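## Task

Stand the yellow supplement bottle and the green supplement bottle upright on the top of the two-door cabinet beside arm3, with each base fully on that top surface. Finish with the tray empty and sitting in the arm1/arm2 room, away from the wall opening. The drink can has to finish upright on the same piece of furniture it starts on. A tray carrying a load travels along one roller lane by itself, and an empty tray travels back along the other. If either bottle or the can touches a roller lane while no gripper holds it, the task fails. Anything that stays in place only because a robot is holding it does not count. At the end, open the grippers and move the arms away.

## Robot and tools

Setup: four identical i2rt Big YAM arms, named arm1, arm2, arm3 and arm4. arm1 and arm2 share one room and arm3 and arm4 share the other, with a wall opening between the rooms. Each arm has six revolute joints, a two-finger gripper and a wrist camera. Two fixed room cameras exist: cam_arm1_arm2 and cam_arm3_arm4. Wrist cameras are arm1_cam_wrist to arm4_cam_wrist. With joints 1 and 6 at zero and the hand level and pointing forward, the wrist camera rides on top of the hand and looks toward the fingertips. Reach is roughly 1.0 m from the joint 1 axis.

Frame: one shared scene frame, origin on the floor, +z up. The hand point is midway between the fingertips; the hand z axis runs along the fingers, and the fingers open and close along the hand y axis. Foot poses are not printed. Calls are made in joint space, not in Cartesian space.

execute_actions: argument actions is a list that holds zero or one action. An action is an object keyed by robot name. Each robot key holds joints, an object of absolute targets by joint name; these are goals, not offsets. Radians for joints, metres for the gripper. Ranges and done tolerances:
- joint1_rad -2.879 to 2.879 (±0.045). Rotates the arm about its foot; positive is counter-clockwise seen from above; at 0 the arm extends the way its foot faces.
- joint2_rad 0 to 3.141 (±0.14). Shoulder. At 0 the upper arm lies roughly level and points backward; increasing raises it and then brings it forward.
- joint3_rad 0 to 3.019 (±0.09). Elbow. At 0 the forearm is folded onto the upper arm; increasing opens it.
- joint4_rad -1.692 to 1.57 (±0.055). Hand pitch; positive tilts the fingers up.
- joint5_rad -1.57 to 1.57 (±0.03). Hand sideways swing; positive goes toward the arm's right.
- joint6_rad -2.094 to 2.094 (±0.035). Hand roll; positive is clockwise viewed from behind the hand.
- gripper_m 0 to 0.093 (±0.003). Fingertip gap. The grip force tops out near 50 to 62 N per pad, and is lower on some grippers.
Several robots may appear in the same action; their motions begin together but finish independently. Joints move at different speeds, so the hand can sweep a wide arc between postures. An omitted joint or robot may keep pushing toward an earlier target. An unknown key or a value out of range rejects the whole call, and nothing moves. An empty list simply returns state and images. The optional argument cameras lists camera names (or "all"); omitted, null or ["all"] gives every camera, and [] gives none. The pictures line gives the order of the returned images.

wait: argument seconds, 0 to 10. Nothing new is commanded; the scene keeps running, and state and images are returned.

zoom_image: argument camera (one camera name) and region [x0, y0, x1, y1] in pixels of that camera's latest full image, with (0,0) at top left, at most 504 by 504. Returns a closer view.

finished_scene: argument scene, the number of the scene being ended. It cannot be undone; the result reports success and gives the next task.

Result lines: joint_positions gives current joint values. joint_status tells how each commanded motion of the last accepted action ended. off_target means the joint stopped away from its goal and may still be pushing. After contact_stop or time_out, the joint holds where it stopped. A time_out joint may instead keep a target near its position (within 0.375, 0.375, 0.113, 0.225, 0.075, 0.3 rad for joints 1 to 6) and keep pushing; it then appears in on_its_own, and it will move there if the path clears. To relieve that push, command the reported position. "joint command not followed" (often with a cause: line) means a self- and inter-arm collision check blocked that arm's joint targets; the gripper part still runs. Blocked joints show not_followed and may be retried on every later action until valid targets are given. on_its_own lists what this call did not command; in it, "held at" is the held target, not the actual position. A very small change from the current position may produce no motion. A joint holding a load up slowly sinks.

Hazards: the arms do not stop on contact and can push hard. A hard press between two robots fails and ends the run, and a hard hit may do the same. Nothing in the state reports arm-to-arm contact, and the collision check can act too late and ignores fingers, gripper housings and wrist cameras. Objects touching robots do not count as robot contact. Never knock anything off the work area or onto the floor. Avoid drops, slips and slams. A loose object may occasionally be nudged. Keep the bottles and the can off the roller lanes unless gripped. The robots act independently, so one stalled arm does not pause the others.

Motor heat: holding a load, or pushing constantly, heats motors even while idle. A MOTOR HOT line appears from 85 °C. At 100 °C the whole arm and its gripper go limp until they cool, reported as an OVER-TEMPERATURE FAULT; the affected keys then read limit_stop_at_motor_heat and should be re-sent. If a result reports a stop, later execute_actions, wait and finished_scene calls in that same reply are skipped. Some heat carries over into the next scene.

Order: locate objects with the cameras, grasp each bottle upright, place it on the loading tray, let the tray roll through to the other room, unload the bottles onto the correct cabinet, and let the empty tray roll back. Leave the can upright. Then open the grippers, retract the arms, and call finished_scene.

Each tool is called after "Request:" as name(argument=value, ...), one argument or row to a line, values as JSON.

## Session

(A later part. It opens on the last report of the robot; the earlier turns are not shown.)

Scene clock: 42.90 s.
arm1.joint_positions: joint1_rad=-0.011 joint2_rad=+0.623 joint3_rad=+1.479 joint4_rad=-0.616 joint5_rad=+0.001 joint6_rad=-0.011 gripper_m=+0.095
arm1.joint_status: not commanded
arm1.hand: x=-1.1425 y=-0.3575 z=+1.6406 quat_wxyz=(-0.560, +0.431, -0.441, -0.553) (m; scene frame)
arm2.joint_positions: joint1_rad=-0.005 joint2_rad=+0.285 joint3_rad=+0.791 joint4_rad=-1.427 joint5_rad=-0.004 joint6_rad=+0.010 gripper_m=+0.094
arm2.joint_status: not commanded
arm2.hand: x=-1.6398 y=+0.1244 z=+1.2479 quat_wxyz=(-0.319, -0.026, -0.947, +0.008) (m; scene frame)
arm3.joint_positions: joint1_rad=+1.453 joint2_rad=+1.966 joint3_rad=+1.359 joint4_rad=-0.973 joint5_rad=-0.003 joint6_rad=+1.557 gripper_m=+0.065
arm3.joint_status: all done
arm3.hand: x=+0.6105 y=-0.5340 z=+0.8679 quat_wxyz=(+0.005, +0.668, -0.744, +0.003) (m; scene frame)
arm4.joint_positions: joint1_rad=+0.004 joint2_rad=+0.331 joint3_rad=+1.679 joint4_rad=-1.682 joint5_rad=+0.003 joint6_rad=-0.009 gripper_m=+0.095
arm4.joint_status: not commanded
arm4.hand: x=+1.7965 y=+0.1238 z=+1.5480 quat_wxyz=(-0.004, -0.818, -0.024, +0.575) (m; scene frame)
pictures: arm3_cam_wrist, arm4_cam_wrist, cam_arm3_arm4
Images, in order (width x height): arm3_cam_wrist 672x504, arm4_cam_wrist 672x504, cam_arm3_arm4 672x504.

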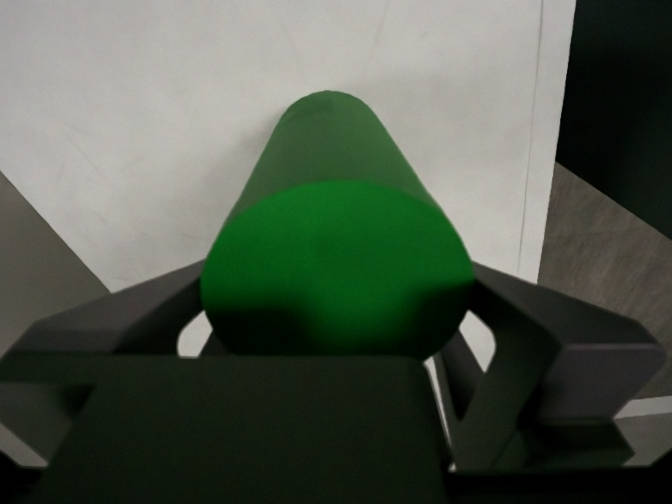

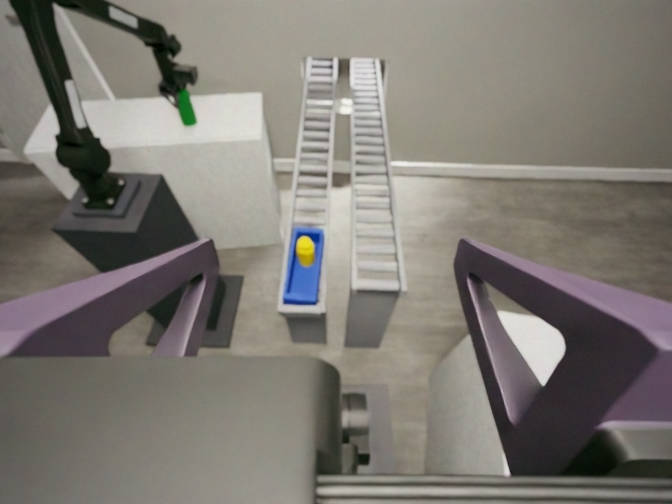

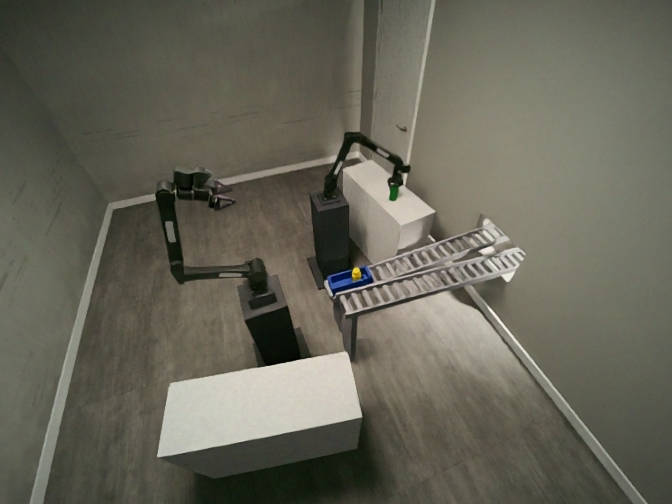

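Request:
execute_actions(
  actions=[
    {"arm3":{"joints":{"joint2_rad":2.03,"joint4_rad":-0.905}}},
  ],
  cameras=["arm3_cam_wrist","arm4_cam_wrist"],
)

Request:
zoom_image(
  camera="arm4_cam_wrist",
  region=[130,50,270,160],
)

Scene clock: 44.03 s.
arm1.joint_positions: joint1_rad=-0.011 joint2_rad=+0.623 joint3_rad=+1.479 joint4_rad=-0.616 joint5_rad=+0.001 joint6_rad=-0.011 gripper_m=+0.095
arm1.joint_status: not commanded
arm1.hand: x=-1.1425 y=-0.3575 z=+1.6406 quat_wxyz=(-0.560, +0.431, -0.441, -0.553) (m; scene frame)
arm2.joint_positions: joint1_rad=-0.005 joint2_rad=+0.285 joint3_rad=+0.791 joint4_rad=-1.427 joint5_rad=-0.004 joint6_rad=+0.010 gripper_m=+0.094
arm2.joint_status: not commanded
arm2.hand: x=-1.6398 y=+0.1244 z=+1.2479 quat_wxyz=(-0.319, -0.026, -0.947, +0.008) (m; scene frame)
arm3.joint_positions: joint1_rad=+1.453 joint2_rad=+1.970 joint3_rad=+1.359 joint4_rad=-0.936 joint5_rad=-0.002 joint6_rad=+1.562 gripper_m=+0.065
arm3.joint_status: all done
arm3.hand: x=+0.6020 y=-0.5327 z=+0.8659 quat_wxyz=(+0.015, +0.666, -0.746, -0.010) (m; scene frame)
arm4.joint_positions: joint1_rad=+0.004 joint2_rad=+0.331 joint3_rad=+1.679 joint4_rad=-1.682 joint5_rad=+0.003 joint6_rad=-0.009 gripper_m=+0.095
arm4.joint_status: not commanded
arm4.hand: x=+1.7965 y=+0.1238 z=+1.5480 quat_wxyz=(-0.004, -0.818, -0.024, +0.575) (m; scene frame)
pictures: arm3_cam_wrist, arm4_cam_wrist
Images, in order (width x height): arm3_cam_wrist 672x504, arm4_cam_wrist 672x504.

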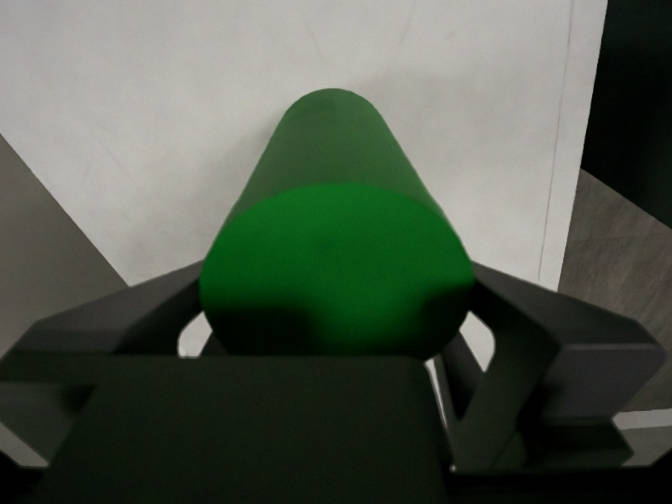

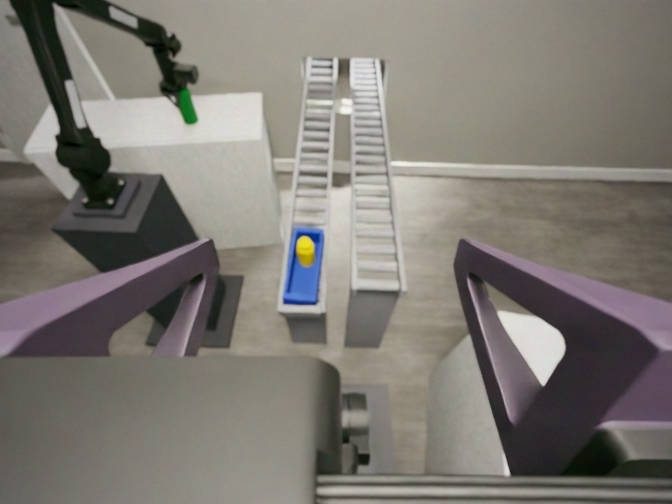

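Region (130, 50, 270, 160) of arm4_cam_wrist's 672x504 image, scaled by 3.600, with more detail than that image has; it fills the top 396 rows of this view, and the rest is white.

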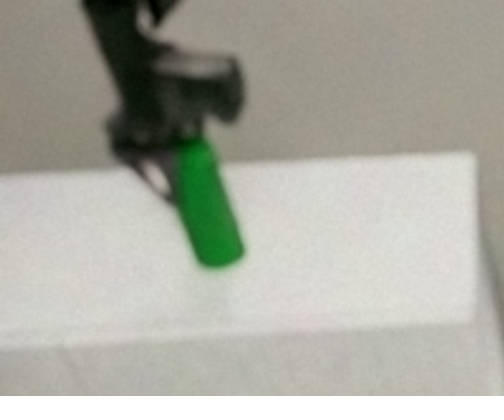

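Request:
execute_actions(
  actions=[
    {"arm3":{"joints":{"joint2_rad":2.075,"joint4_rad":-0.925}}},
  ],
  cameras=["arm4_cam_wrist"],
)

Request:
zoom_image(
  camera="arm4_cam_wrist",
  region=[130,50,270,160],
)

Scene clock: 45.20 s.
arm1.joint_positions: joint1_rad=-0.011 joint2_rad=+0.623 joint3_rad=+1.479 joint4_rad=-0.616 joint5_rad=+0.001 joint6_rad=-0.011 gripper_m=+0.095
arm1.joint_status: not commanded
arm1.hand: x=-1.1425 y=-0.3575 z=+1.6406 quat_wxyz=(-0.560, +0.431, -0.441, -0.553) (m; scene frame)
arm2.joint_positions: joint1_rad=-0.005 joint2_rad=+0.285 joint3_rad=+0.791 joint4_rad=-1.427 joint5_rad=-0.004 joint6_rad=+0.010 gripper_m=+0.094
arm2.joint_status: not commanded
arm2.hand: x=-1.6398 y=+0.1244 z=+1.2479 quat_wxyz=(-0.319, -0.026, -0.947, +0.008) (m; scene frame)
arm3.joint_positions: joint1_rad=+1.458 joint2_rad=+1.977 joint3_rad=+1.364 joint4_rad=-0.936 joint5_rad=-0.002 joint6_rad=+1.566 gripper_m=+0.065
arm3.joint_status: all done
arm3.hand: x=+0.6007 y=-0.5349 z=+0.8639 quat_wxyz=(+0.015, +0.666, -0.746, -0.009) (m; scene frame)
arm4.joint_positions: joint1_rad=+0.004 joint2_rad=+0.331 joint3_rad=+1.679 joint4_rad=-1.682 joint5_rad=+0.003 joint6_rad=-0.009 gripper_m=+0.095
arm4.joint_status: not commanded
arm4.hand: x=+1.7965 y=+0.1238 z=+1.5480 quat_wxyz=(-0.004, -0.818, -0.024, +0.575) (m; scene frame)
pictures: arm4_cam_wrist
Images, in order (width x height): arm4_cam_wrist 672x504.

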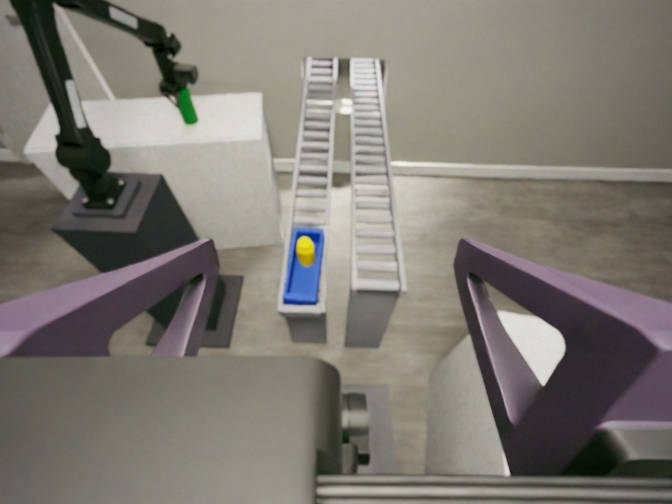

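Region (130, 50, 270, 160) of arm4_cam_wrist's 672x504 image, scaled by 3.600, with more detail than that image has; it fills the top 396 rows of this view, and the rest is white.

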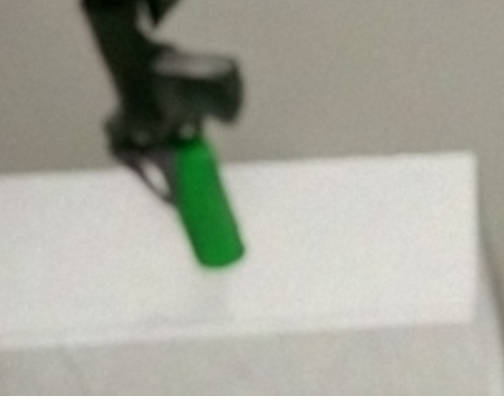

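Request:
execute_actions(
  actions=[
    {"arm3":{"joints":{"joint2_rad":1.972,"joint4_rad":-0.965}}},
  ],
  cameras=[],
)

Request:
execute_actions(
  actions=[
    {"arm3":{"joints":{"gripper_m":0.093}}},
  ],
  cameras=["arm3_cam_wrist","cam_arm3_arm4"],
)

Scene clock: 46.30 s.
arm1.joint_positions: joint1_rad=-0.011 joint2_rad=+0.623 joint3_rad=+1.479 joint4_rad=-0.616 joint5_rad=+0.001 joint6_rad=-0.011 gripper_m=+0.095
arm1.joint_status: not commanded
arm1.hand: x=-1.1425 y=-0.3575 z=+1.6406 quat_wxyz=(-0.560, +0.431, -0.441, -0.553) (m; scene frame)
arm2.joint_positions: joint1_rad=-0.005 joint2_rad=+0.285 joint3_rad=+0.791 joint4_rad=-1.427 joint5_rad=-0.004 joint6_rad=+0.010 gripper_m=+0.094
arm2.joint_status: not commanded
arm2.hand: x=-1.6398 y=+0.1244 z=+1.2479 quat_wxyz=(-0.319, -0.026, -0.947, +0.008) (m; scene frame)
arm3.joint_positions: joint1_rad=+1.458 joint2_rad=+1.975 joint3_rad=+1.366 joint4_rad=-0.945 joint5_rad=-0.001 joint6_rad=+1.566 gripper_m=+0.065
arm3.joint_status: all done
arm3.hand: x=+0.6015 y=-0.5348 z=+0.8652 quat_wxyz=(+0.012, +0.666, -0.746, -0.008) (m; scene frame)
arm4.joint_positions: joint1_rad=+0.004 joint2_rad=+0.331 joint3_rad=+1.679 joint4_rad=-1.682 joint5_rad=+0.003 joint6_rad=-0.009 gripper_m=+0.095
arm4.joint_status: not commanded
arm4.hand: x=+1.7965 y=+0.1238 z=+1.5480 quat_wxyz=(-0.004, -0.818, -0.024, +0.575) (m; scene frame)
pictures: none
No camera images: the call's "cameras" was empty. Leave "cameras" out to get every camera's image.

Scene clock: 46.90 s.
arm1.joint_positions: joint1_rad=-0.011 joint2_rad=+0.623 joint3_rad=+1.479 joint4_rad=-0.616 joint5_rad=+0.001 joint6_rad=-0.011 gripper_m=+0.095
arm1.joint_status: not commanded
arm1.hand: x=-1.1425 y=-0.3575 z=+1.6406 quat_wxyz=(-0.560, +0.431, -0.441, -0.553) (m; scene frame)
arm2.joint_positions: joint1_rad=-0.005 joint2_rad=+0.285 joint3_rad=+0.791 joint4_rad=-1.427 joint5_rad=-0.004 joint6_rad=+0.010 gripper_m=+0.094
arm2.joint_status: not commanded
arm2.hand: x=-1.6398 y=+0.1244 z=+1.2479 quat_wxyz=(-0.319, -0.026, -0.947, +0.008) (m; scene frame)
arm3.joint_positions: joint1_rad=+1.458 joint2_rad=+1.975 joint3_rad=+1.366 joint4_rad=-0.955 joint5_rad=-0.001 joint6_rad=+1.566 gripper_m=+0.093
arm3.joint_status: all done
arm3.hand: x=+0.6041 y=-0.5351 z=+0.8652 quat_wxyz=(+0.009, +0.666, -0.746, -0.004) (m; scene frame)
arm4.joint_positions: joint1_rad=+0.004 joint2_rad=+0.331 joint3_rad=+1.679 joint4_rad=-1.682 joint5_rad=+0.003 joint6_rad=-0.009 gripper_m=+0.095
arm4.joint_status: not commanded
arm4.hand: x=+1.7965 y=+0.1238 z=+1.5480 quat_wxyz=(-0.004, -0.818, -0.024, +0.575) (m; scene frame)
pictures: arm3_cam_wrist, cam_arm3_arm4
Images, in order (width x height): arm3_cam_wrist 672x504, cam_arm3_arm4 672x504.

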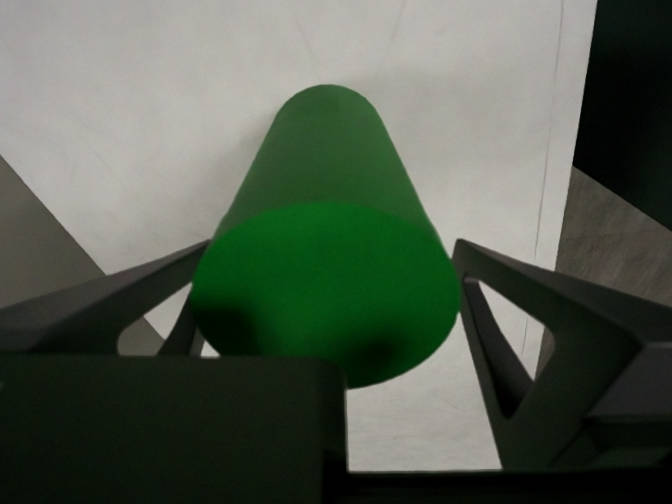

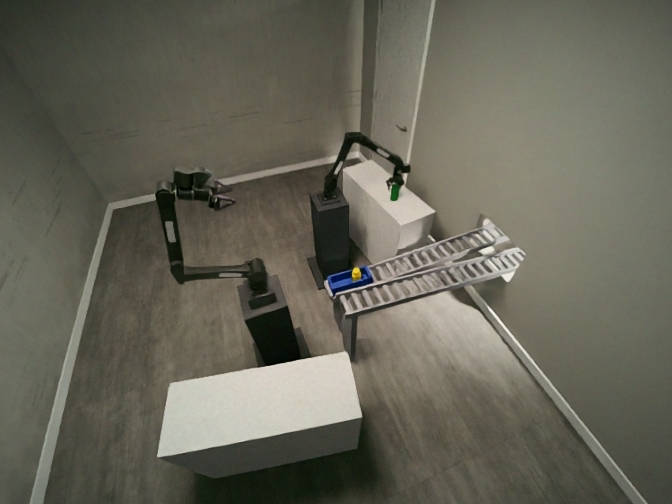

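Request:
execute_actions(
  actions=[
    {"arm3":{"joints":{"joint2_rad":1.76,"joint3_rad":1.47,"joint4_rad":-1.27}}},
  ],
  cameras=[],
)

Request:
execute_actions(
  actions=[
    {"arm3":{"joints":{"joint1_rad":-0.025}}},
  ],
  cameras=[],
)

Request:
execute_actions(
  actions=[
    {"arm3":{"joints":{"joint2_rad":2.27,"joint3_rad":1.68,"joint4_rad":-0.97}}},
  ],
  cameras=["arm3_cam_wrist","cam_arm3_arm4"],
)

Scene clock: 49.17 s.
arm1.joint_positions: joint1_rad=-0.011 joint2_rad=+0.623 joint3_rad=+1.479 joint4_rad=-0.616 joint5_rad=+0.001 joint6_rad=-0.011 gripper_m=+0.095
arm1.joint_status: not commanded
arm1.hand: x=-1.1425 y=-0.3575 z=+1.6406 quat_wxyz=(-0.560, +0.431, -0.441, -0.553) (m; scene frame)
arm2.joint_positions: joint1_rad=-0.005 joint2_rad=+0.285 joint3_rad=+0.791 joint4_rad=-1.427 joint5_rad=-0.004 joint6_rad=+0.010 gripper_m=+0.094
arm2.joint_status: not commanded
arm2.hand: x=-1.6398 y=+0.1244 z=+1.2479 quat_wxyz=(-0.319, -0.026, -0.947, +0.008) (m; scene frame)
arm3.joint_positions: joint1_rad=+1.458 joint2_rad=+1.741 joint3_rad=+1.443 joint4_rad=-1.260 joint5_rad=-0.001 joint6_rad=+1.566 gripper_m=+0.093
arm3.joint_status: all done
arm3.hand: x=+0.6326 y=-0.5373 z=+1.0115 quat_wxyz=(+0.011, +0.666, -0.746, -0.006) (m; scene frame)
arm4.joint_positions: joint1_rad=+0.004 joint2_rad=+0.331 joint3_rad=+1.679 joint4_rad=-1.682 joint5_rad=+0.003 joint6_rad=-0.009 gripper_m=+0.095
arm4.joint_status: not commanded
arm4.hand: x=+1.7965 y=+0.1238 z=+1.5480 quat_wxyz=(-0.004, -0.818, -0.024, +0.575) (m; scene frame)
pictures: none
No camera images: the call's "cameras" was empty. Leave "cameras" out to get every camera's image.

Scene clock: 51.00 s.
arm1.joint_positions: joint1_rad=-0.011 joint2_rad=+0.623 joint3_rad=+1.479 joint4_rad=-0.616 joint5_rad=+0.001 joint6_rad=-0.011 gripper_m=+0.095
arm1.joint_status: not commanded
arm1.hand: x=-1.1425 y=-0.3575 z=+1.6406 quat_wxyz=(-0.560, +0.431, -0.441, -0.553) (m; scene frame)
arm2.joint_positions: joint1_rad=-0.005 joint2_rad=+0.285 joint3_rad=+0.791 joint4_rad=-1.427 joint5_rad=-0.004 joint6_rad=+0.010 gripper_m=+0.094
arm2.joint_status: not commanded
arm2.hand: x=-1.6398 y=+0.1244 z=+1.2479 quat_wxyz=(-0.319, -0.026, -0.947, +0.008) (m; scene frame)
arm3.joint_positions: joint1_rad=-0.032 joint2_rad=+1.751 joint3_rad=+1.443 joint4_rad=-1.260 joint5_rad=+0.001 joint6_rad=+1.566 gripper_m=+0.093
arm3.joint_status: all done
arm3.hand: x=+1.1700 y=-0.0784 z=+0.9972 quat_wxyz=(+0.006, -0.017, -1.000, +0.002) (m; scene frame)
arm4.joint_positions: joint1_rad=+0.004 joint2_rad=+0.331 joint3_rad=+1.679 joint4_rad=-1.682 joint5_rad=+0.003 joint6_rad=-0.009 gripper_m=+0.095
arm4.joint_status: not commanded
arm4.hand: x=+1.7965 y=+0.1238 z=+1.5480 quat_wxyz=(-0.004, -0.818, -0.024, +0.575) (m; scene frame)
pictures: none
No camera images: the call's "cameras" was empty. Leave "cameras" out to get every camera's image.

Scene clock: 52.43 s.
arm1.joint_positions: joint1_rad=-0.011 joint2_rad=+0.623 joint3_rad=+1.479 joint4_rad=-0.616 joint5_rad=+0.001 joint6_rad=-0.011 gripper_m=+0.095
arm1.joint_status: not commanded
arm1.hand: x=-1.1425 y=-0.3575 z=+1.6406 quat_wxyz=(-0.560, +0.431, -0.441, -0.553) (m; scene frame)
arm2.joint_positions: joint1_rad=-0.005 joint2_rad=+0.285 joint3_rad=+0.791 joint4_rad=-1.427 joint5_rad=-0.004 joint6_rad=+0.010 gripper_m=+0.094
arm2.joint_status: not commanded
arm2.hand: x=-1.6398 y=+0.1244 z=+1.2479 quat_wxyz=(-0.319, -0.026, -0.947, +0.008) (m; scene frame)
arm3.joint_positions: joint1_rad=-0.032 joint2_rad=+2.294 joint3_rad=+1.662 joint4_rad=-0.978 joint5_rad=+0.001 joint6_rad=+1.566 gripper_m=+0.093
arm3.joint_status: all done
arm3.hand: x=+1.1710 y=+0.0207 z=+0.7654 quat_wxyz=(+0.006, -0.016, -1.000, +0.023) (m; scene frame)
arm4.joint_positions: joint1_rad=+0.004 joint2_rad=+0.331 joint3_rad=+1.679 joint4_rad=-1.682 joint5_rad=+0.003 joint6_rad=-0.009 gripper_m=+0.095
arm4.joint_status: not commanded
arm4.hand: x=+1.7965 y=+0.1238 z=+1.5480 quat_wxyz=(-0.004, -0.818, -0.024, +0.575) (m; scene frame)
pictures: arm3_cam_wrist, cam_arm3_arm4
Images, in order (width x height): arm3_cam_wrist 672x504, cam_arm3_arm4 672x504.

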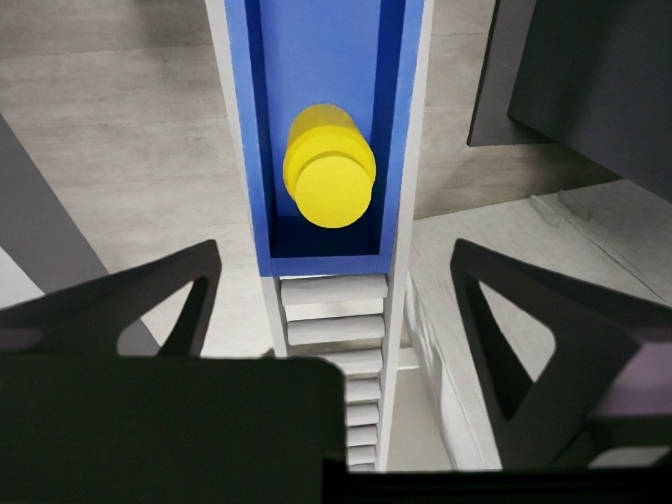

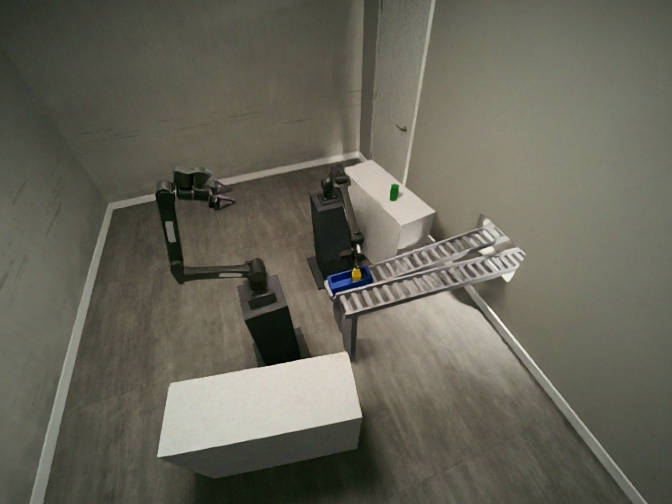

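Request:
execute_actions(
  actions=[
    {"arm3":{"joints":{"joint2_rad":2.53,"joint3_rad":1.745,"joint4_rad":-0.74}}},
  ],
  cameras=["arm3_cam_wrist"],
)

Scene clock: 54.67 s.
arm1.joint_positions: joint1_rad=-0.011 joint2_rad=+0.623 joint3_rad=+1.479 joint4_rad=-0.616 joint5_rad=+0.001 joint6_rad=-0.011 gripper_m=+0.095
arm1.joint_status: not commanded
arm1.hand: x=-1.1425 y=-0.3575 z=+1.6406 quat_wxyz=(-0.560, +0.431, -0.441, -0.553) (m; scene frame)
arm2.joint_positions: joint1_rad=-0.005 joint2_rad=+0.285 joint3_rad=+0.791 joint4_rad=-1.427 joint5_rad=-0.004 joint6_rad=+0.010 gripper_m=+0.094
arm2.joint_status: not commanded
arm2.hand: x=-1.6398 y=+0.1244 z=+1.2479 quat_wxyz=(-0.319, -0.026, -0.947, +0.008) (m; scene frame)
arm3.joint_positions: joint1_rad=-0.032 joint2_rad=+2.462 joint3_rad=+1.754 joint4_rad=-0.744 joint5_rad=+0.002 joint6_rad=+1.566 gripper_m=+0.093
arm3.joint_status: all done
arm3.hand: x=+1.1725 y=+0.0766 z=+0.6898 quat_wxyz=(+0.003, -0.017, -0.998, -0.056) (m; scene frame)
arm4.joint_positions: joint1_rad=+0.004 joint2_rad=+0.331 joint3_rad=+1.679 joint4_rad=-1.682 joint5_rad=+0.003 joint6_rad=-0.009 gripper_m=+0.095
arm4.joint_status: not commanded
arm4.hand: x=+1.7965 y=+0.1238 z=+1.5480 quat_wxyz=(-0.004, -0.818, -0.024, +0.575) (m; scene frame)
pictures: arm3_cam_wrist
Images, in order (width x height): arm3_cam_wrist 672x504.

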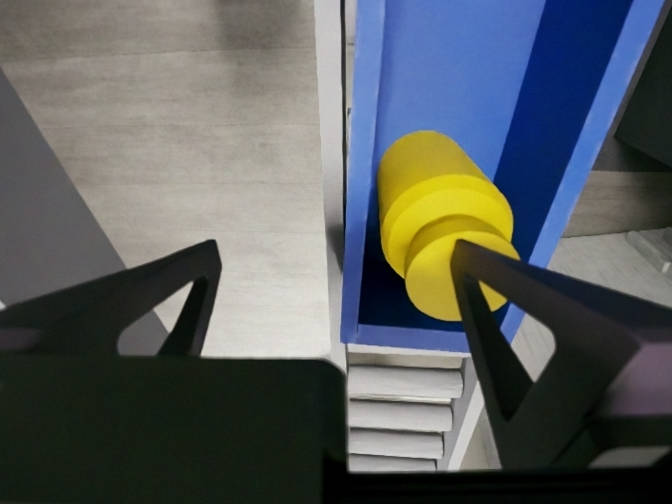

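Request:
execute_actions(
  actions=[
    {"arm3":{"joints":{"joint2_rad":2.34,"joint4_rad":-0.92}}},
  ],
  cameras=[],
)

Request:
execute_actions(
  actions=[
    {"arm3":{"joints":{"joint3_rad":1.66,"joint4_rad":-0.86}}},
  ],
  cameras=["arm3_cam_wrist"],
)

Scene clock: 56.67 s.
arm1.joint_positions: joint1_rad=-0.011 joint2_rad=+0.623 joint3_rad=+1.479 joint4_rad=-0.616 joint5_rad=+0.001 joint6_rad=-0.011 gripper_m=+0.095
arm1.joint_status: not commanded
arm1.hand: x=-1.1425 y=-0.3575 z=+1.6406 quat_wxyz=(-0.560, +0.431, -0.441, -0.553) (m; scene frame)
arm2.joint_positions: joint1_rad=-0.005 joint2_rad=+0.285 joint3_rad=+0.791 joint4_rad=-1.427 joint5_rad=-0.004 joint6_rad=+0.010 gripper_m=+0.094
arm2.joint_status: not commanded
arm2.hand: x=-1.6398 y=+0.1244 z=+1.2479 quat_wxyz=(-0.319, -0.026, -0.947, +0.008) (m; scene frame)
arm3.joint_positions: joint1_rad=-0.032 joint2_rad=+2.340 joint3_rad=+1.737 joint4_rad=-0.911 joint5_rad=+0.002 joint6_rad=+1.566 gripper_m=+0.093
arm3.joint_status: all done
arm3.hand: x=+1.1725 y=+0.0614 z=+0.7602 quat_wxyz=(+0.004, -0.016, -1.000, -0.025) (m; scene frame)
arm4.joint_positions: joint1_rad=+0.004 joint2_rad=+0.331 joint3_rad=+1.679 joint4_rad=-1.682 joint5_rad=+0.003 joint6_rad=-0.009 gripper_m=+0.095
arm4.joint_status: not commanded
arm4.hand: x=+1.7965 y=+0.1238 z=+1.5480 quat_wxyz=(-0.004, -0.818, -0.024, +0.575) (m; scene frame)
pictures: none
No camera images: the call's "cameras" was empty. Leave "cameras" out to get every camera's image.

Scene clock: 57.50 s.
arm1.joint_positions: joint1_rad=-0.011 joint2_rad=+0.623 joint3_rad=+1.479 joint4_rad=-0.616 joint5_rad=+0.001 joint6_rad=-0.011 gripper_m=+0.095
arm1.joint_status: not commanded
arm1.hand: x=-1.1425 y=-0.3575 z=+1.6406 quat_wxyz=(-0.560, +0.431, -0.441, -0.553) (m; scene frame)
arm2.joint_positions: joint1_rad=-0.005 joint2_rad=+0.285 joint3_rad=+0.791 joint4_rad=-1.427 joint5_rad=-0.004 joint6_rad=+0.010 gripper_m=+0.094
arm2.joint_status: not commanded
arm2.hand: x=-1.6398 y=+0.1244 z=+1.2479 quat_wxyz=(-0.319, -0.026, -0.947, +0.008) (m; scene frame)
arm3.joint_positions: joint1_rad=-0.032 joint2_rad=+2.340 joint3_rad=+1.655 joint4_rad=-0.871 joint5_rad=+0.002 joint6_rad=+1.566 gripper_m=+0.093
arm3.joint_status: all done
arm3.hand: x=+1.1712 y=+0.0323 z=+0.7352 quat_wxyz=(+0.005, -0.016, -1.000, -0.004) (m; scene frame)
arm4.joint_positions: joint1_rad=+0.004 joint2_rad=+0.331 joint3_rad=+1.679 joint4_rad=-1.682 joint5_rad=+0.003 joint6_rad=-0.009 gripper_m=+0.095
arm4.joint_status: not commanded
arm4.hand: x=+1.7965 y=+0.1238 z=+1.5480 quat_wxyz=(-0.004, -0.818, -0.024, +0.575) (m; scene frame)
pictures: arm3_cam_wrist
Images, in order (width x height): arm3_cam_wrist 672x504.

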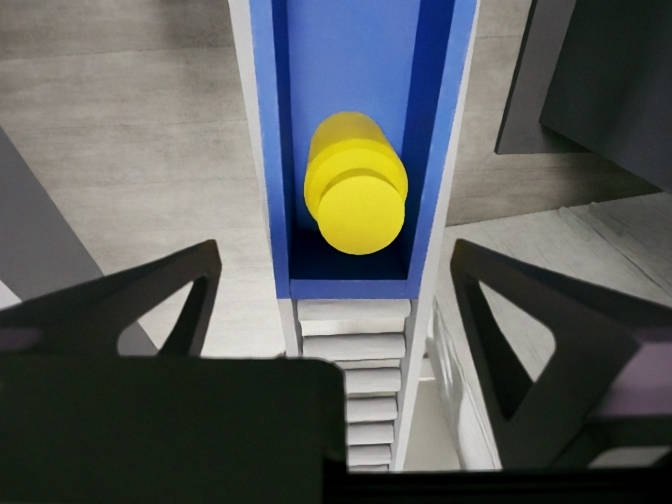

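Request:
execute_actions(
  actions=[
    {"arm3":{"joints":{"joint2_rad":2.42,"joint3_rad":1.625,"joint4_rad":-0.77}}},
  ],
  cameras=["arm3_cam_wrist"],
)

Scene clock: 59.13 s.
arm1.joint_positions: joint1_rad=-0.011 joint2_rad=+0.623 joint3_rad=+1.479 joint4_rad=-0.616 joint5_rad=+0.001 joint6_rad=-0.011 gripper_m=+0.095
arm1.joint_status: not commanded
arm1.hand: x=-1.1425 y=-0.3575 z=+1.6406 quat_wxyz=(-0.560, +0.431, -0.441, -0.553) (m; scene frame)
arm2.joint_positions: joint1_rad=-0.005 joint2_rad=+0.285 joint3_rad=+0.791 joint4_rad=-1.427 joint5_rad=-0.004 joint6_rad=+0.010 gripper_m=+0.094
arm2.joint_status: not commanded
arm2.hand: x=-1.6398 y=+0.1244 z=+1.2479 quat_wxyz=(-0.319, -0.026, -0.947, +0.008) (m; scene frame)
arm3.joint_positions: joint1_rad=-0.032 joint2_rad=+2.412 joint3_rad=+1.622 joint4_rad=-0.781 joint5_rad=+0.002 joint6_rad=+1.566 gripper_m=+0.093
arm3.joint_status: all done
arm3.hand: x=+1.1700 y=+0.0168 z=+0.6825 quat_wxyz=(+0.005, -0.016, -1.000, +0.003) (m; scene frame)
arm4.joint_positions: joint1_rad=+0.004 joint2_rad=+0.331 joint3_rad=+1.679 joint4_rad=-1.682 joint5_rad=+0.003 joint6_rad=-0.009 gripper_m=+0.095
arm4.joint_status: not commanded
arm4.hand: x=+1.7965 y=+0.1238 z=+1.5480 quat_wxyz=(-0.004, -0.818, -0.024, +0.575) (m; scene frame)
pictures: arm3_cam_wrist
Images, in order (width x height): arm3_cam_wrist 672x504.

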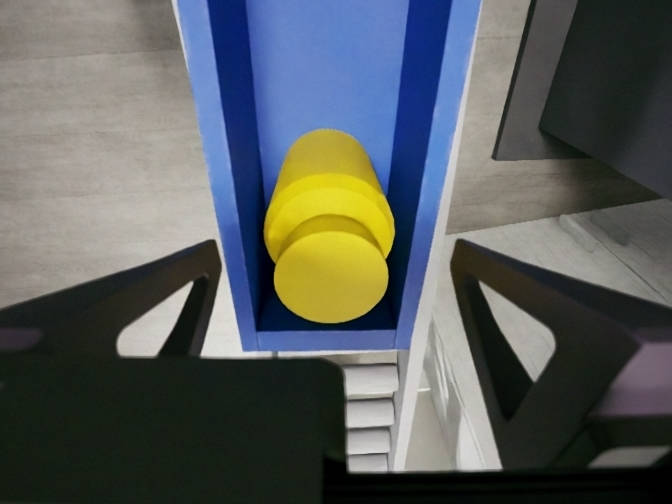

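Request:
execute_actions(
  actions=[
    {"arm3":{"joints":{"joint1_rad":0.0,"joint2_rad":2.515,"joint3_rad":1.655,"joint4_rad":-0.69}}},
  ],
  cameras=["arm3_cam_wrist","cam_arm3_arm4"],
)

Scene clock: 60.80 s.
arm1.joint_positions: joint1_rad=-0.011 joint2_rad=+0.623 joint3_rad=+1.479 joint4_rad=-0.616 joint5_rad=+0.001 joint6_rad=-0.011 gripper_m=+0.095
arm1.joint_status: not commanded
arm1.hand: x=-1.1425 y=-0.3575 z=+1.6406 quat_wxyz=(-0.560, +0.431, -0.441, -0.553) (m; scene frame)
arm2.joint_positions: joint1_rad=-0.005 joint2_rad=+0.285 joint3_rad=+0.791 joint4_rad=-1.427 joint5_rad=-0.004 joint6_rad=+0.010 gripper_m=+0.094
arm2.joint_status: not commanded
arm2.hand: x=-1.6398 y=+0.1244 z=+1.2479 quat_wxyz=(-0.319, -0.026, -0.947, +0.008) (m; scene frame)
arm3.joint_positions: joint1_rad=+0.000 joint2_rad=+2.495 joint3_rad=+1.631 joint4_rad=-0.706 joint5_rad=+0.002 joint6_rad=+1.566 gripper_m=+0.093
arm3.joint_status: all done
arm3.hand: x=+1.1493 y=+0.0118 z=+0.6358 quat_wxyz=(+0.005, +0.000, -1.000, +0.003) (m; scene frame)
arm4.joint_positions: joint1_rad=+0.004 joint2_rad=+0.331 joint3_rad=+1.679 joint4_rad=-1.682 joint5_rad=+0.003 joint6_rad=-0.009 gripper_m=+0.095
arm4.joint_status: not commanded
arm4.hand: x=+1.7965 y=+0.1238 z=+1.5480 quat_wxyz=(-0.004, -0.818, -0.024, +0.575) (m; scene frame)
pictures: arm3_cam_wrist, cam_arm3_arm4
Images, in order (width x height): arm3_cam_wrist 672x504, cam_arm3_arm4 672x504.

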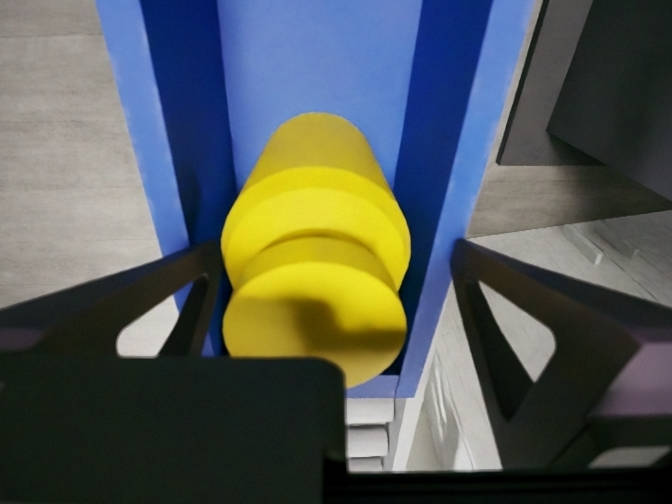

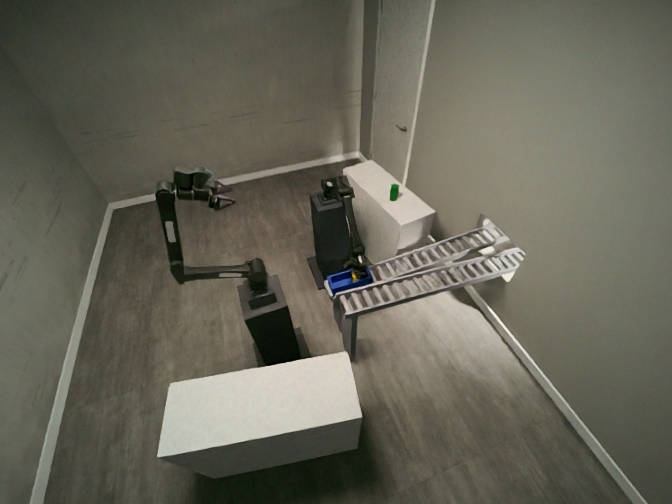

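Request:
execute_actions(
  actions=[
    {"arm3":{"joints":{"joint2_rad":2.565,"joint3_rad":1.69,"joint4_rad":-0.67}}},
  ],
  cameras=["arm3_cam_wrist"],
)

Scene clock: 62.00 s.
arm1.joint_positions: joint1_rad=-0.011 joint2_rad=+0.623 joint3_rad=+1.479 joint4_rad=-0.616 joint5_rad=+0.001 joint6_rad=-0.011 gripper_m=+0.095
arm1.joint_status: not commanded
arm1.hand: x=-1.1425 y=-0.3575 z=+1.6406 quat_wxyz=(-0.560, +0.431, -0.441, -0.553) (m; scene frame)
arm2.joint_positions: joint1_rad=-0.005 joint2_rad=+0.285 joint3_rad=+0.791 joint4_rad=-1.427 joint5_rad=-0.004 joint6_rad=+0.010 gripper_m=+0.094
arm2.joint_status: not commanded
arm2.hand: x=-1.6398 y=+0.1244 z=+1.2479 quat_wxyz=(-0.319, -0.026, -0.947, +0.008) (m; scene frame)
arm3.joint_positions: joint1_rad=+0.000 joint2_rad=+2.500 joint3_rad=+1.646 joint4_rad=-0.704 joint5_rad=+0.002 joint6_rad=+1.566 gripper_m=+0.093
arm3.joint_status: all done
arm3.hand: x=+1.1493 y=+0.0180 z=+0.6361 quat_wxyz=(+0.005, +0.000, -1.000, -0.003) (m; scene frame)
arm4.joint_positions: joint1_rad=+0.004 joint2_rad=+0.331 joint3_rad=+1.679 joint4_rad=-1.682 joint5_rad=+0.003 joint6_rad=-0.009 gripper_m=+0.095
arm4.joint_status: not commanded
arm4.hand: x=+1.7965 y=+0.1238 z=+1.5480 quat_wxyz=(-0.004, -0.818, -0.024, +0.575) (m; scene frame)
pictures: arm3_cam_wrist
Images, in order (width x height): arm3_cam_wrist 672x504.

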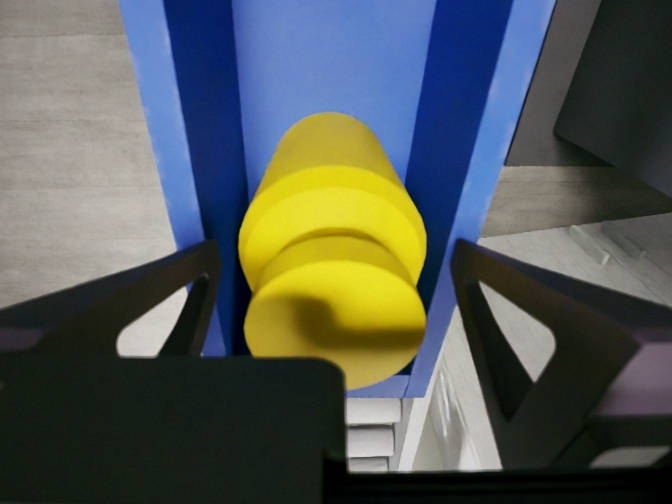

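Request:
execute_actions(
  actions=[
    {"arm3":{"joints":{"joint2_rad":2.50,"joint3_rad":1.646,"gripper_m":0.076}}},
  ],
  cameras=[],
)

Request:
execute_actions(
  actions=[
    {"arm3":{"joints":{"joint2_rad":2.575,"joint3_rad":1.665,"joint4_rad":-0.655}}},
  ],
  cameras=["arm3_cam_wrist"],
)

Scene clock: 63.37 s.
arm1.joint_positions: joint1_rad=-0.011 joint2_rad=+0.623 joint3_rad=+1.479 joint4_rad=-0.616 joint5_rad=+0.001 joint6_rad=-0.011 gripper_m=+0.095
arm1.joint_status: not commanded
arm1.hand: x=-1.1425 y=-0.3575 z=+1.6406 quat_wxyz=(-0.560, +0.431, -0.441, -0.553) (m; scene frame)
arm2.joint_positions: joint1_rad=-0.005 joint2_rad=+0.285 joint3_rad=+0.791 joint4_rad=-1.427 joint5_rad=-0.004 joint6_rad=+0.010 gripper_m=+0.094
arm2.joint_status: not commanded
arm2.hand: x=-1.6398 y=+0.1244 z=+1.2479 quat_wxyz=(-0.319, -0.026, -0.947, +0.008) (m; scene frame)
arm3.joint_positions: joint1_rad=+0.000 joint2_rad=+2.501 joint3_rad=+1.646 joint4_rad=-0.681 joint5_rad=+0.002 joint6_rad=+1.566 gripper_m=+0.076
arm3.joint_status: all done
arm3.hand: x=+1.1493 y=+0.0235 z=+0.6357 quat_wxyz=(+0.005, +0.000, -1.000, -0.014) (m; scene frame)
arm4.joint_positions: joint1_rad=+0.004 joint2_rad=+0.331 joint3_rad=+1.679 joint4_rad=-1.682 joint5_rad=+0.003 joint6_rad=-0.009 gripper_m=+0.095
arm4.joint_status: not commanded
arm4.hand: x=+1.7965 y=+0.1238 z=+1.5480 quat_wxyz=(-0.004, -0.818, -0.024, +0.575) (m; scene frame)
pictures: none
No camera images: the call's "cameras" was empty. Leave "cameras" out to get every camera's image.

Scene clock: 64.23 s.
arm1.joint_positions: joint1_rad=-0.011 joint2_rad=+0.623 joint3_rad=+1.479 joint4_rad=-0.616 joint5_rad=+0.001 joint6_rad=-0.011 gripper_m=+0.095
arm1.joint_status: not commanded
arm1.hand: x=-1.1425 y=-0.3575 z=+1.6406 quat_wxyz=(-0.560, +0.431, -0.441, -0.553) (m; scene frame)
arm2.joint_positions: joint1_rad=-0.005 joint2_rad=+0.285 joint3_rad=+0.791 joint4_rad=-1.427 joint5_rad=-0.004 joint6_rad=+0.010 gripper_m=+0.094
arm2.joint_status: not commanded
arm2.hand: x=-1.6398 y=+0.1244 z=+1.2479 quat_wxyz=(-0.319, -0.026, -0.947, +0.008) (m; scene frame)
arm3.joint_positions: joint1_rad=+0.000 joint2_rad=+2.543 joint3_rad=+1.648 joint4_rad=-0.660 joint5_rad=+0.000 joint6_rad=+1.566 gripper_m=+0.076
arm3.joint_status: all done
arm3.hand: x=+1.1486 y=+0.0143 z=+0.6117 quat_wxyz=(+0.006, +0.000, -1.000, -0.005) (m; scene frame)
arm4.joint_positions: joint1_rad=+0.004 joint2_rad=+0.331 joint3_rad=+1.679 joint4_rad=-1.682 joint5_rad=+0.003 joint6_rad=-0.009 gripper_m=+0.095
arm4.joint_status: not commanded
arm4.hand: x=+1.7965 y=+0.1238 z=+1.5480 quat_wxyz=(-0.004, -0.818, -0.024, +0.575) (m; scene frame)
pictures: arm3_cam_wrist
Images, in order (width x height): arm3_cam_wrist 672x504.

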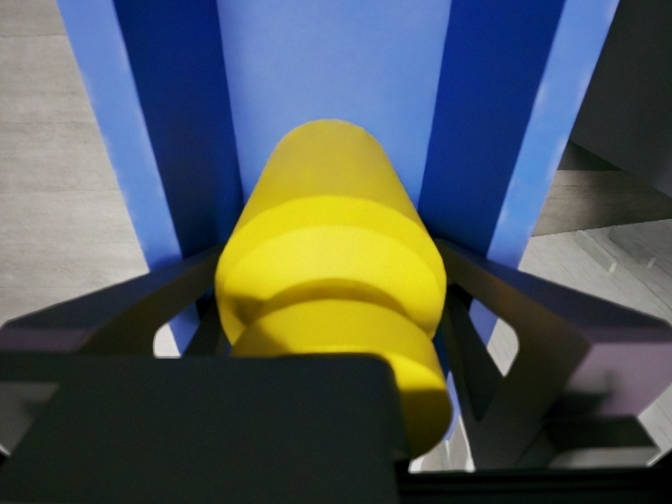

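Close, ease q2, lift.

Request:
execute_actions(
  actions=[
    {"arm3":{"joints":{"gripper_m":0.04,"joint2_rad":2.545}}},
  ],
  cameras=[],
)

Request:
execute_actions(
  actions=[
    {"arm3":{"joints":{"joint2_rad":2.25,"joint3_rad":1.68,"joint4_rad":-0.985}}},
  ],
  cameras=["arm3_cam_wrist","cam_arm3_arm4"],
)

Scene clock: 65.17 s.
arm1.joint_positions: joint1_rad=-0.011 joint2_rad=+0.623 joint3_rad=+1.479 joint4_rad=-0.616 joint5_rad=+0.001 joint6_rad=-0.011 gripper_m=+0.095
arm1.joint_status: not commanded
arm1.hand: x=-1.1425 y=-0.3575 z=+1.6406 quat_wxyz=(-0.560, +0.431, -0.441, -0.553) (m; scene frame)
arm2.joint_positions: joint1_rad=-0.005 joint2_rad=+0.285 joint3_rad=+0.791 joint4_rad=-1.427 joint5_rad=-0.004 joint6_rad=+0.010 gripper_m=+0.094
arm2.joint_status: not commanded
arm2.hand: x=-1.6398 y=+0.1244 z=+1.2479 quat_wxyz=(-0.319, -0.026, -0.947, +0.008) (m; scene frame)
arm3.joint_positions: joint1_rad=+0.000 joint2_rad=+2.543 joint3_rad=+1.648 joint4_rad=-0.660 joint5_rad=+0.000 joint6_rad=+1.566 gripper_m=+0.065
arm3.joint_status: gripper_m off_target (ended at +0.065, target +0.040); the others done
arm3.hand: x=+1.1486 y=+0.0143 z=+0.6117 quat_wxyz=(+0.006, +0.000, -1.000, -0.005) (m; scene frame)
arm4.joint_positions: joint1_rad=+0.004 joint2_rad=+0.331 joint3_rad=+1.679 joint4_rad=-1.682 joint5_rad=+0.003 joint6_rad=-0.009 gripper_m=+0.095
arm4.joint_status: not commanded
arm4.hand: x=+1.7965 y=+0.1238 z=+1.5480 quat_wxyz=(-0.004, -0.818, -0.024, +0.575) (m; scene frame)
pictures: none
No camera images: the call's "cameras" was empty. Leave "cameras" out to get every camera's image.

Scene clock: 66.53 s.
arm1.joint_positions: joint1_rad=-0.011 joint2_rad=+0.623 joint3_rad=+1.479 joint4_rad=-0.616 joint5_rad=+0.001 joint6_rad=-0.011 gripper_m=+0.095
arm1.joint_status: not commanded
arm1.hand: x=-1.1425 y=-0.3575 z=+1.6406 quat_wxyz=(-0.560, +0.431, -0.441, -0.553) (m; scene frame)
arm2.joint_positions: joint1_rad=-0.005 joint2_rad=+0.285 joint3_rad=+0.791 joint4_rad=-1.427 joint5_rad=-0.004 joint6_rad=+0.010 gripper_m=+0.094
arm2.joint_status: not commanded
arm2.hand: x=-1.6398 y=+0.1244 z=+1.2479 quat_wxyz=(-0.319, -0.026, -0.947, +0.008) (m; scene frame)
arm3.joint_positions: joint1_rad=+0.000 joint2_rad=+2.244 joint3_rad=+1.661 joint4_rad=-0.974 joint5_rad=+0.000 joint6_rad=+1.566 gripper_m=+0.065
arm3.joint_status: all done
arm3.hand: x=+1.1509 y=+0.0324 z=+0.7951 quat_wxyz=(+0.006, +0.000, -1.000, -0.003) (m; scene frame)
arm4.joint_positions: joint1_rad=+0.004 joint2_rad=+0.331 joint3_rad=+1.679 joint4_rad=-1.682 joint5_rad=+0.003 joint6_rad=-0.009 gripper_m=+0.095
arm4.joint_status: not commanded
arm4.hand: x=+1.7965 y=+0.1238 z=+1.5480 quat_wxyz=(-0.004, -0.818, -0.024, +0.575) (m; scene frame)
pictures: arm3_cam_wrist, cam_arm3_arm4
Images, in order (width x height): arm3_cam_wrist 672x504, cam_arm3_arm4 672x504.

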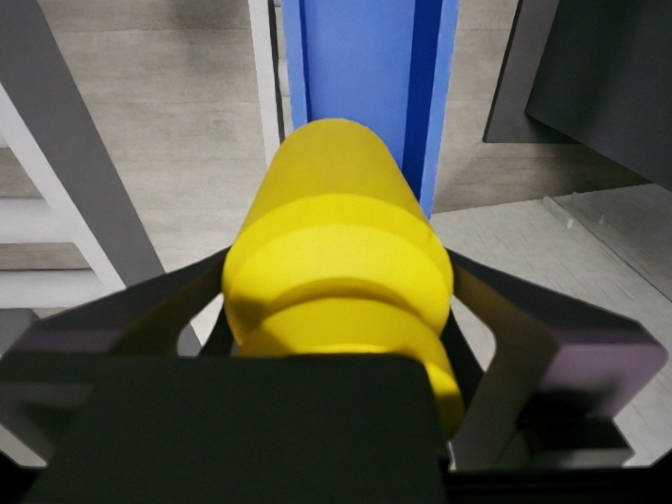

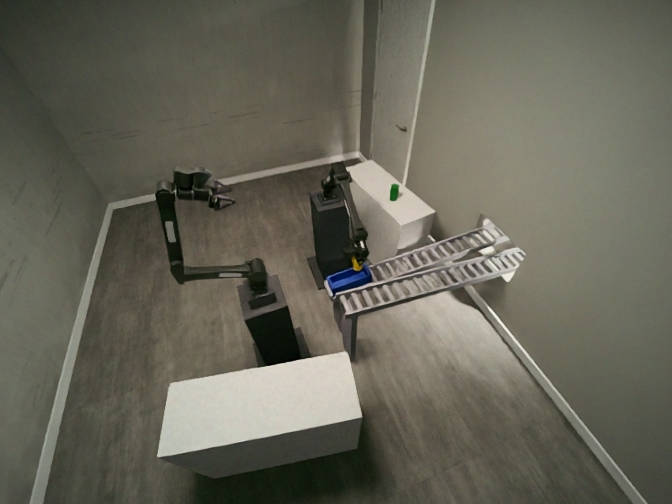

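Request:
execute_actions(
  actions=[
    {"arm3":{"joints":{"joint2_rad":1.95,"joint3_rad":1.70,"joint4_rad":-1.31}}},
  ],
  cameras=[],
)

Request:
execute_actions(
  actions=[
    {"arm3":{"joints":{"joint1_rad":1.16}}},
  ],
  cameras=[],
)

Request:
execute_actions(
  actions=[
    {"arm3":{"joints":{"joint2_rad":1.94,"joint3_rad":1.37,"joint4_rad":-0.965}}},
  ],
  cameras=["arm3_cam_wrist","cam_arm3_arm4","arm4_cam_wrist"],
)

Scene clock: 69.23 s.
arm1.joint_positions: joint1_rad=-0.011 joint2_rad=+0.623 joint3_rad=+1.479 joint4_rad=-0.616 joint5_rad=+0.001 joint6_rad=-0.011 gripper_m=+0.095
arm1.joint_status: not commanded
arm1.hand: x=-1.1425 y=-0.3575 z=+1.6406 quat_wxyz=(-0.560, +0.431, -0.441, -0.553) (m; scene frame)
arm2.joint_positions: joint1_rad=-0.005 joint2_rad=+0.285 joint3_rad=+0.791 joint4_rad=-1.427 joint5_rad=-0.004 joint6_rad=+0.010 gripper_m=+0.094
arm2.joint_status: not commanded
arm2.hand: x=-1.6398 y=+0.1244 z=+1.2479 quat_wxyz=(-0.319, -0.026, -0.947, +0.008) (m; scene frame)
arm3.joint_positions: joint1_rad=+0.000 joint2_rad=+1.948 joint3_rad=+1.670 joint4_rad=-1.301 joint5_rad=+0.000 joint6_rad=+1.566 gripper_m=+0.065
arm3.joint_status: all done
arm3.hand: x=+1.1528 y=-0.0095 z=+0.9748 quat_wxyz=(+0.006, +0.000, -1.000, +0.007) (m; scene frame)
arm4.joint_positions: joint1_rad=+0.004 joint2_rad=+0.331 joint3_rad=+1.679 joint4_rad=-1.682 joint5_rad=+0.003 joint6_rad=-0.009 gripper_m=+0.095
arm4.joint_status: not commanded
arm4.hand: x=+1.7965 y=+0.1238 z=+1.5480 quat_wxyz=(-0.004, -0.818, -0.024, +0.575) (m; scene frame)
pictures: none
No camera images: the call's "cameras" was empty. Leave "cameras" out to get every camera's image.

Scene clock: 71.07 s.
arm1.joint_positions: joint1_rad=-0.011 joint2_rad=+0.623 joint3_rad=+1.479 joint4_rad=-0.616 joint5_rad=+0.001 joint6_rad=-0.011 gripper_m=+0.095
arm1.joint_status: not commanded
arm1.hand: x=-1.1425 y=-0.3575 z=+1.6406 quat_wxyz=(-0.560, +0.431, -0.441, -0.553) (m; scene frame)
arm2.joint_positions: joint1_rad=-0.005 joint2_rad=+0.285 joint3_rad=+0.791 joint4_rad=-1.427 joint5_rad=-0.004 joint6_rad=+0.010 gripper_m=+0.094
arm2.joint_status: not commanded
arm2.hand: x=-1.6398 y=+0.1244 z=+1.2479 quat_wxyz=(-0.319, -0.026, -0.947, +0.008) (m; scene frame)
arm3.joint_positions: joint1_rad=+1.161 joint2_rad=+1.949 joint3_rad=+1.670 joint4_rad=-1.301 joint5_rad=-0.003 joint6_rad=+1.566 gripper_m=+0.065
arm3.joint_status: all done
arm3.hand: x=+0.6100 y=-0.3616 z=+0.9830 quat_wxyz=(+0.006, +0.548, -0.836, +0.004) (m; scene frame)
arm4.joint_positions: joint1_rad=+0.004 joint2_rad=+0.331 joint3_rad=+1.679 joint4_rad=-1.682 joint5_rad=+0.003 joint6_rad=-0.009 gripper_m=+0.095
arm4.joint_status: not commanded
arm4.hand: x=+1.7965 y=+0.1238 z=+1.5480 quat_wxyz=(-0.004, -0.818, -0.024, +0.575) (m; scene frame)
pictures: none
No camera images: the call's "cameras" was empty. Leave "cameras" out to get every camera's image.

Scene clock: 72.17 s.
arm1.joint_positions: joint1_rad=-0.011 joint2_rad=+0.623 joint3_rad=+1.479 joint4_rad=-0.616 joint5_rad=+0.001 joint6_rad=-0.011 gripper_m=+0.095
arm1.joint_status: not commanded
arm1.hand: x=-1.1425 y=-0.3575 z=+1.6406 quat_wxyz=(-0.560, +0.431, -0.441, -0.553) (m; scene frame)
arm2.joint_positions: joint1_rad=-0.005 joint2_rad=+0.285 joint3_rad=+0.791 joint4_rad=-1.427 joint5_rad=-0.004 joint6_rad=+0.010 gripper_m=+0.094
arm2.joint_status: not commanded
arm2.hand: x=-1.6398 y=+0.1244 z=+1.2479 quat_wxyz=(-0.319, -0.026, -0.947, +0.008) (m; scene frame)
arm3.joint_positions: joint1_rad=+1.161 joint2_rad=+1.949 joint3_rad=+1.357 joint4_rad=-0.975 joint5_rad=-0.003 joint6_rad=+1.566 gripper_m=+0.065
arm3.joint_status: all done
arm3.hand: x=+0.6518 y=-0.3812 z=+0.8745 quat_wxyz=(+0.009, +0.548, -0.836, -0.001) (m; scene frame)
arm4.joint_positions: joint1_rad=+0.004 joint2_rad=+0.331 joint3_rad=+1.679 joint4_rad=-1.682 joint5_rad=+0.003 joint6_rad=-0.009 gripper_m=+0.095
arm4.joint_status: not commanded
arm4.hand: x=+1.7965 y=+0.1238 z=+1.5480 quat_wxyz=(-0.004, -0.818, -0.024, +0.575) (m; scene frame)
pictures: arm3_cam_wrist, arm4_cam_wrist, cam_arm3_arm4
Images, in order (width x height): arm3_cam_wrist 672x504, arm4_cam_wrist 672x504, cam_arm3_arm4 672x504.

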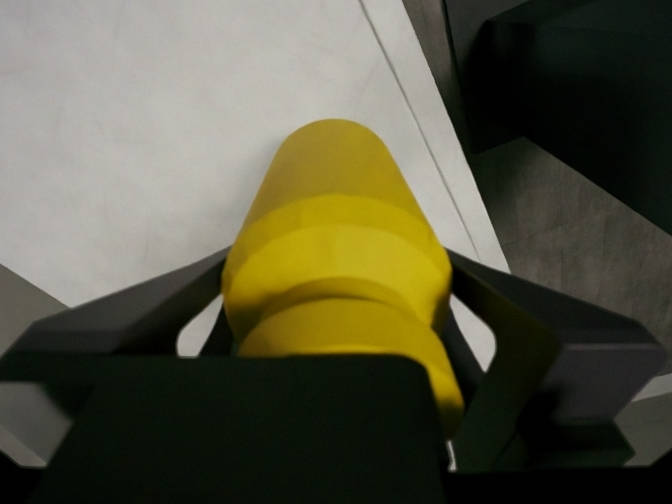

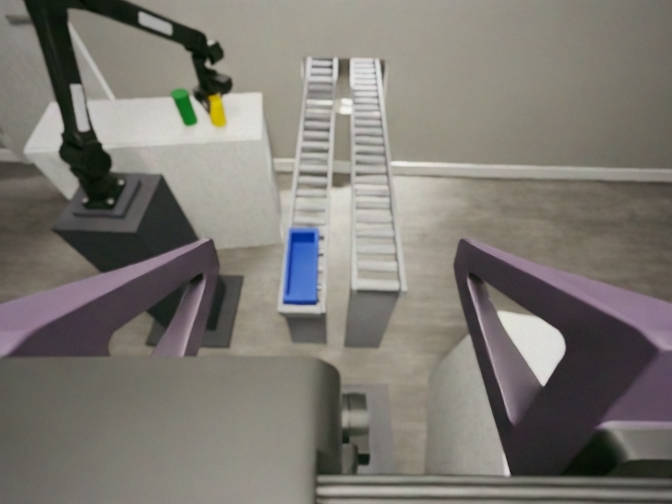

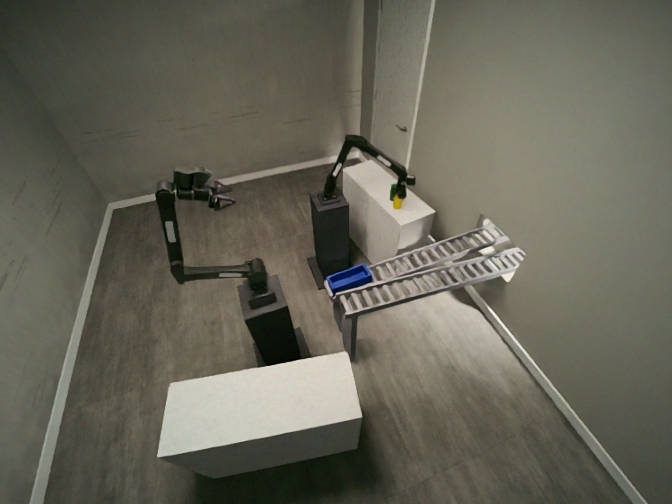

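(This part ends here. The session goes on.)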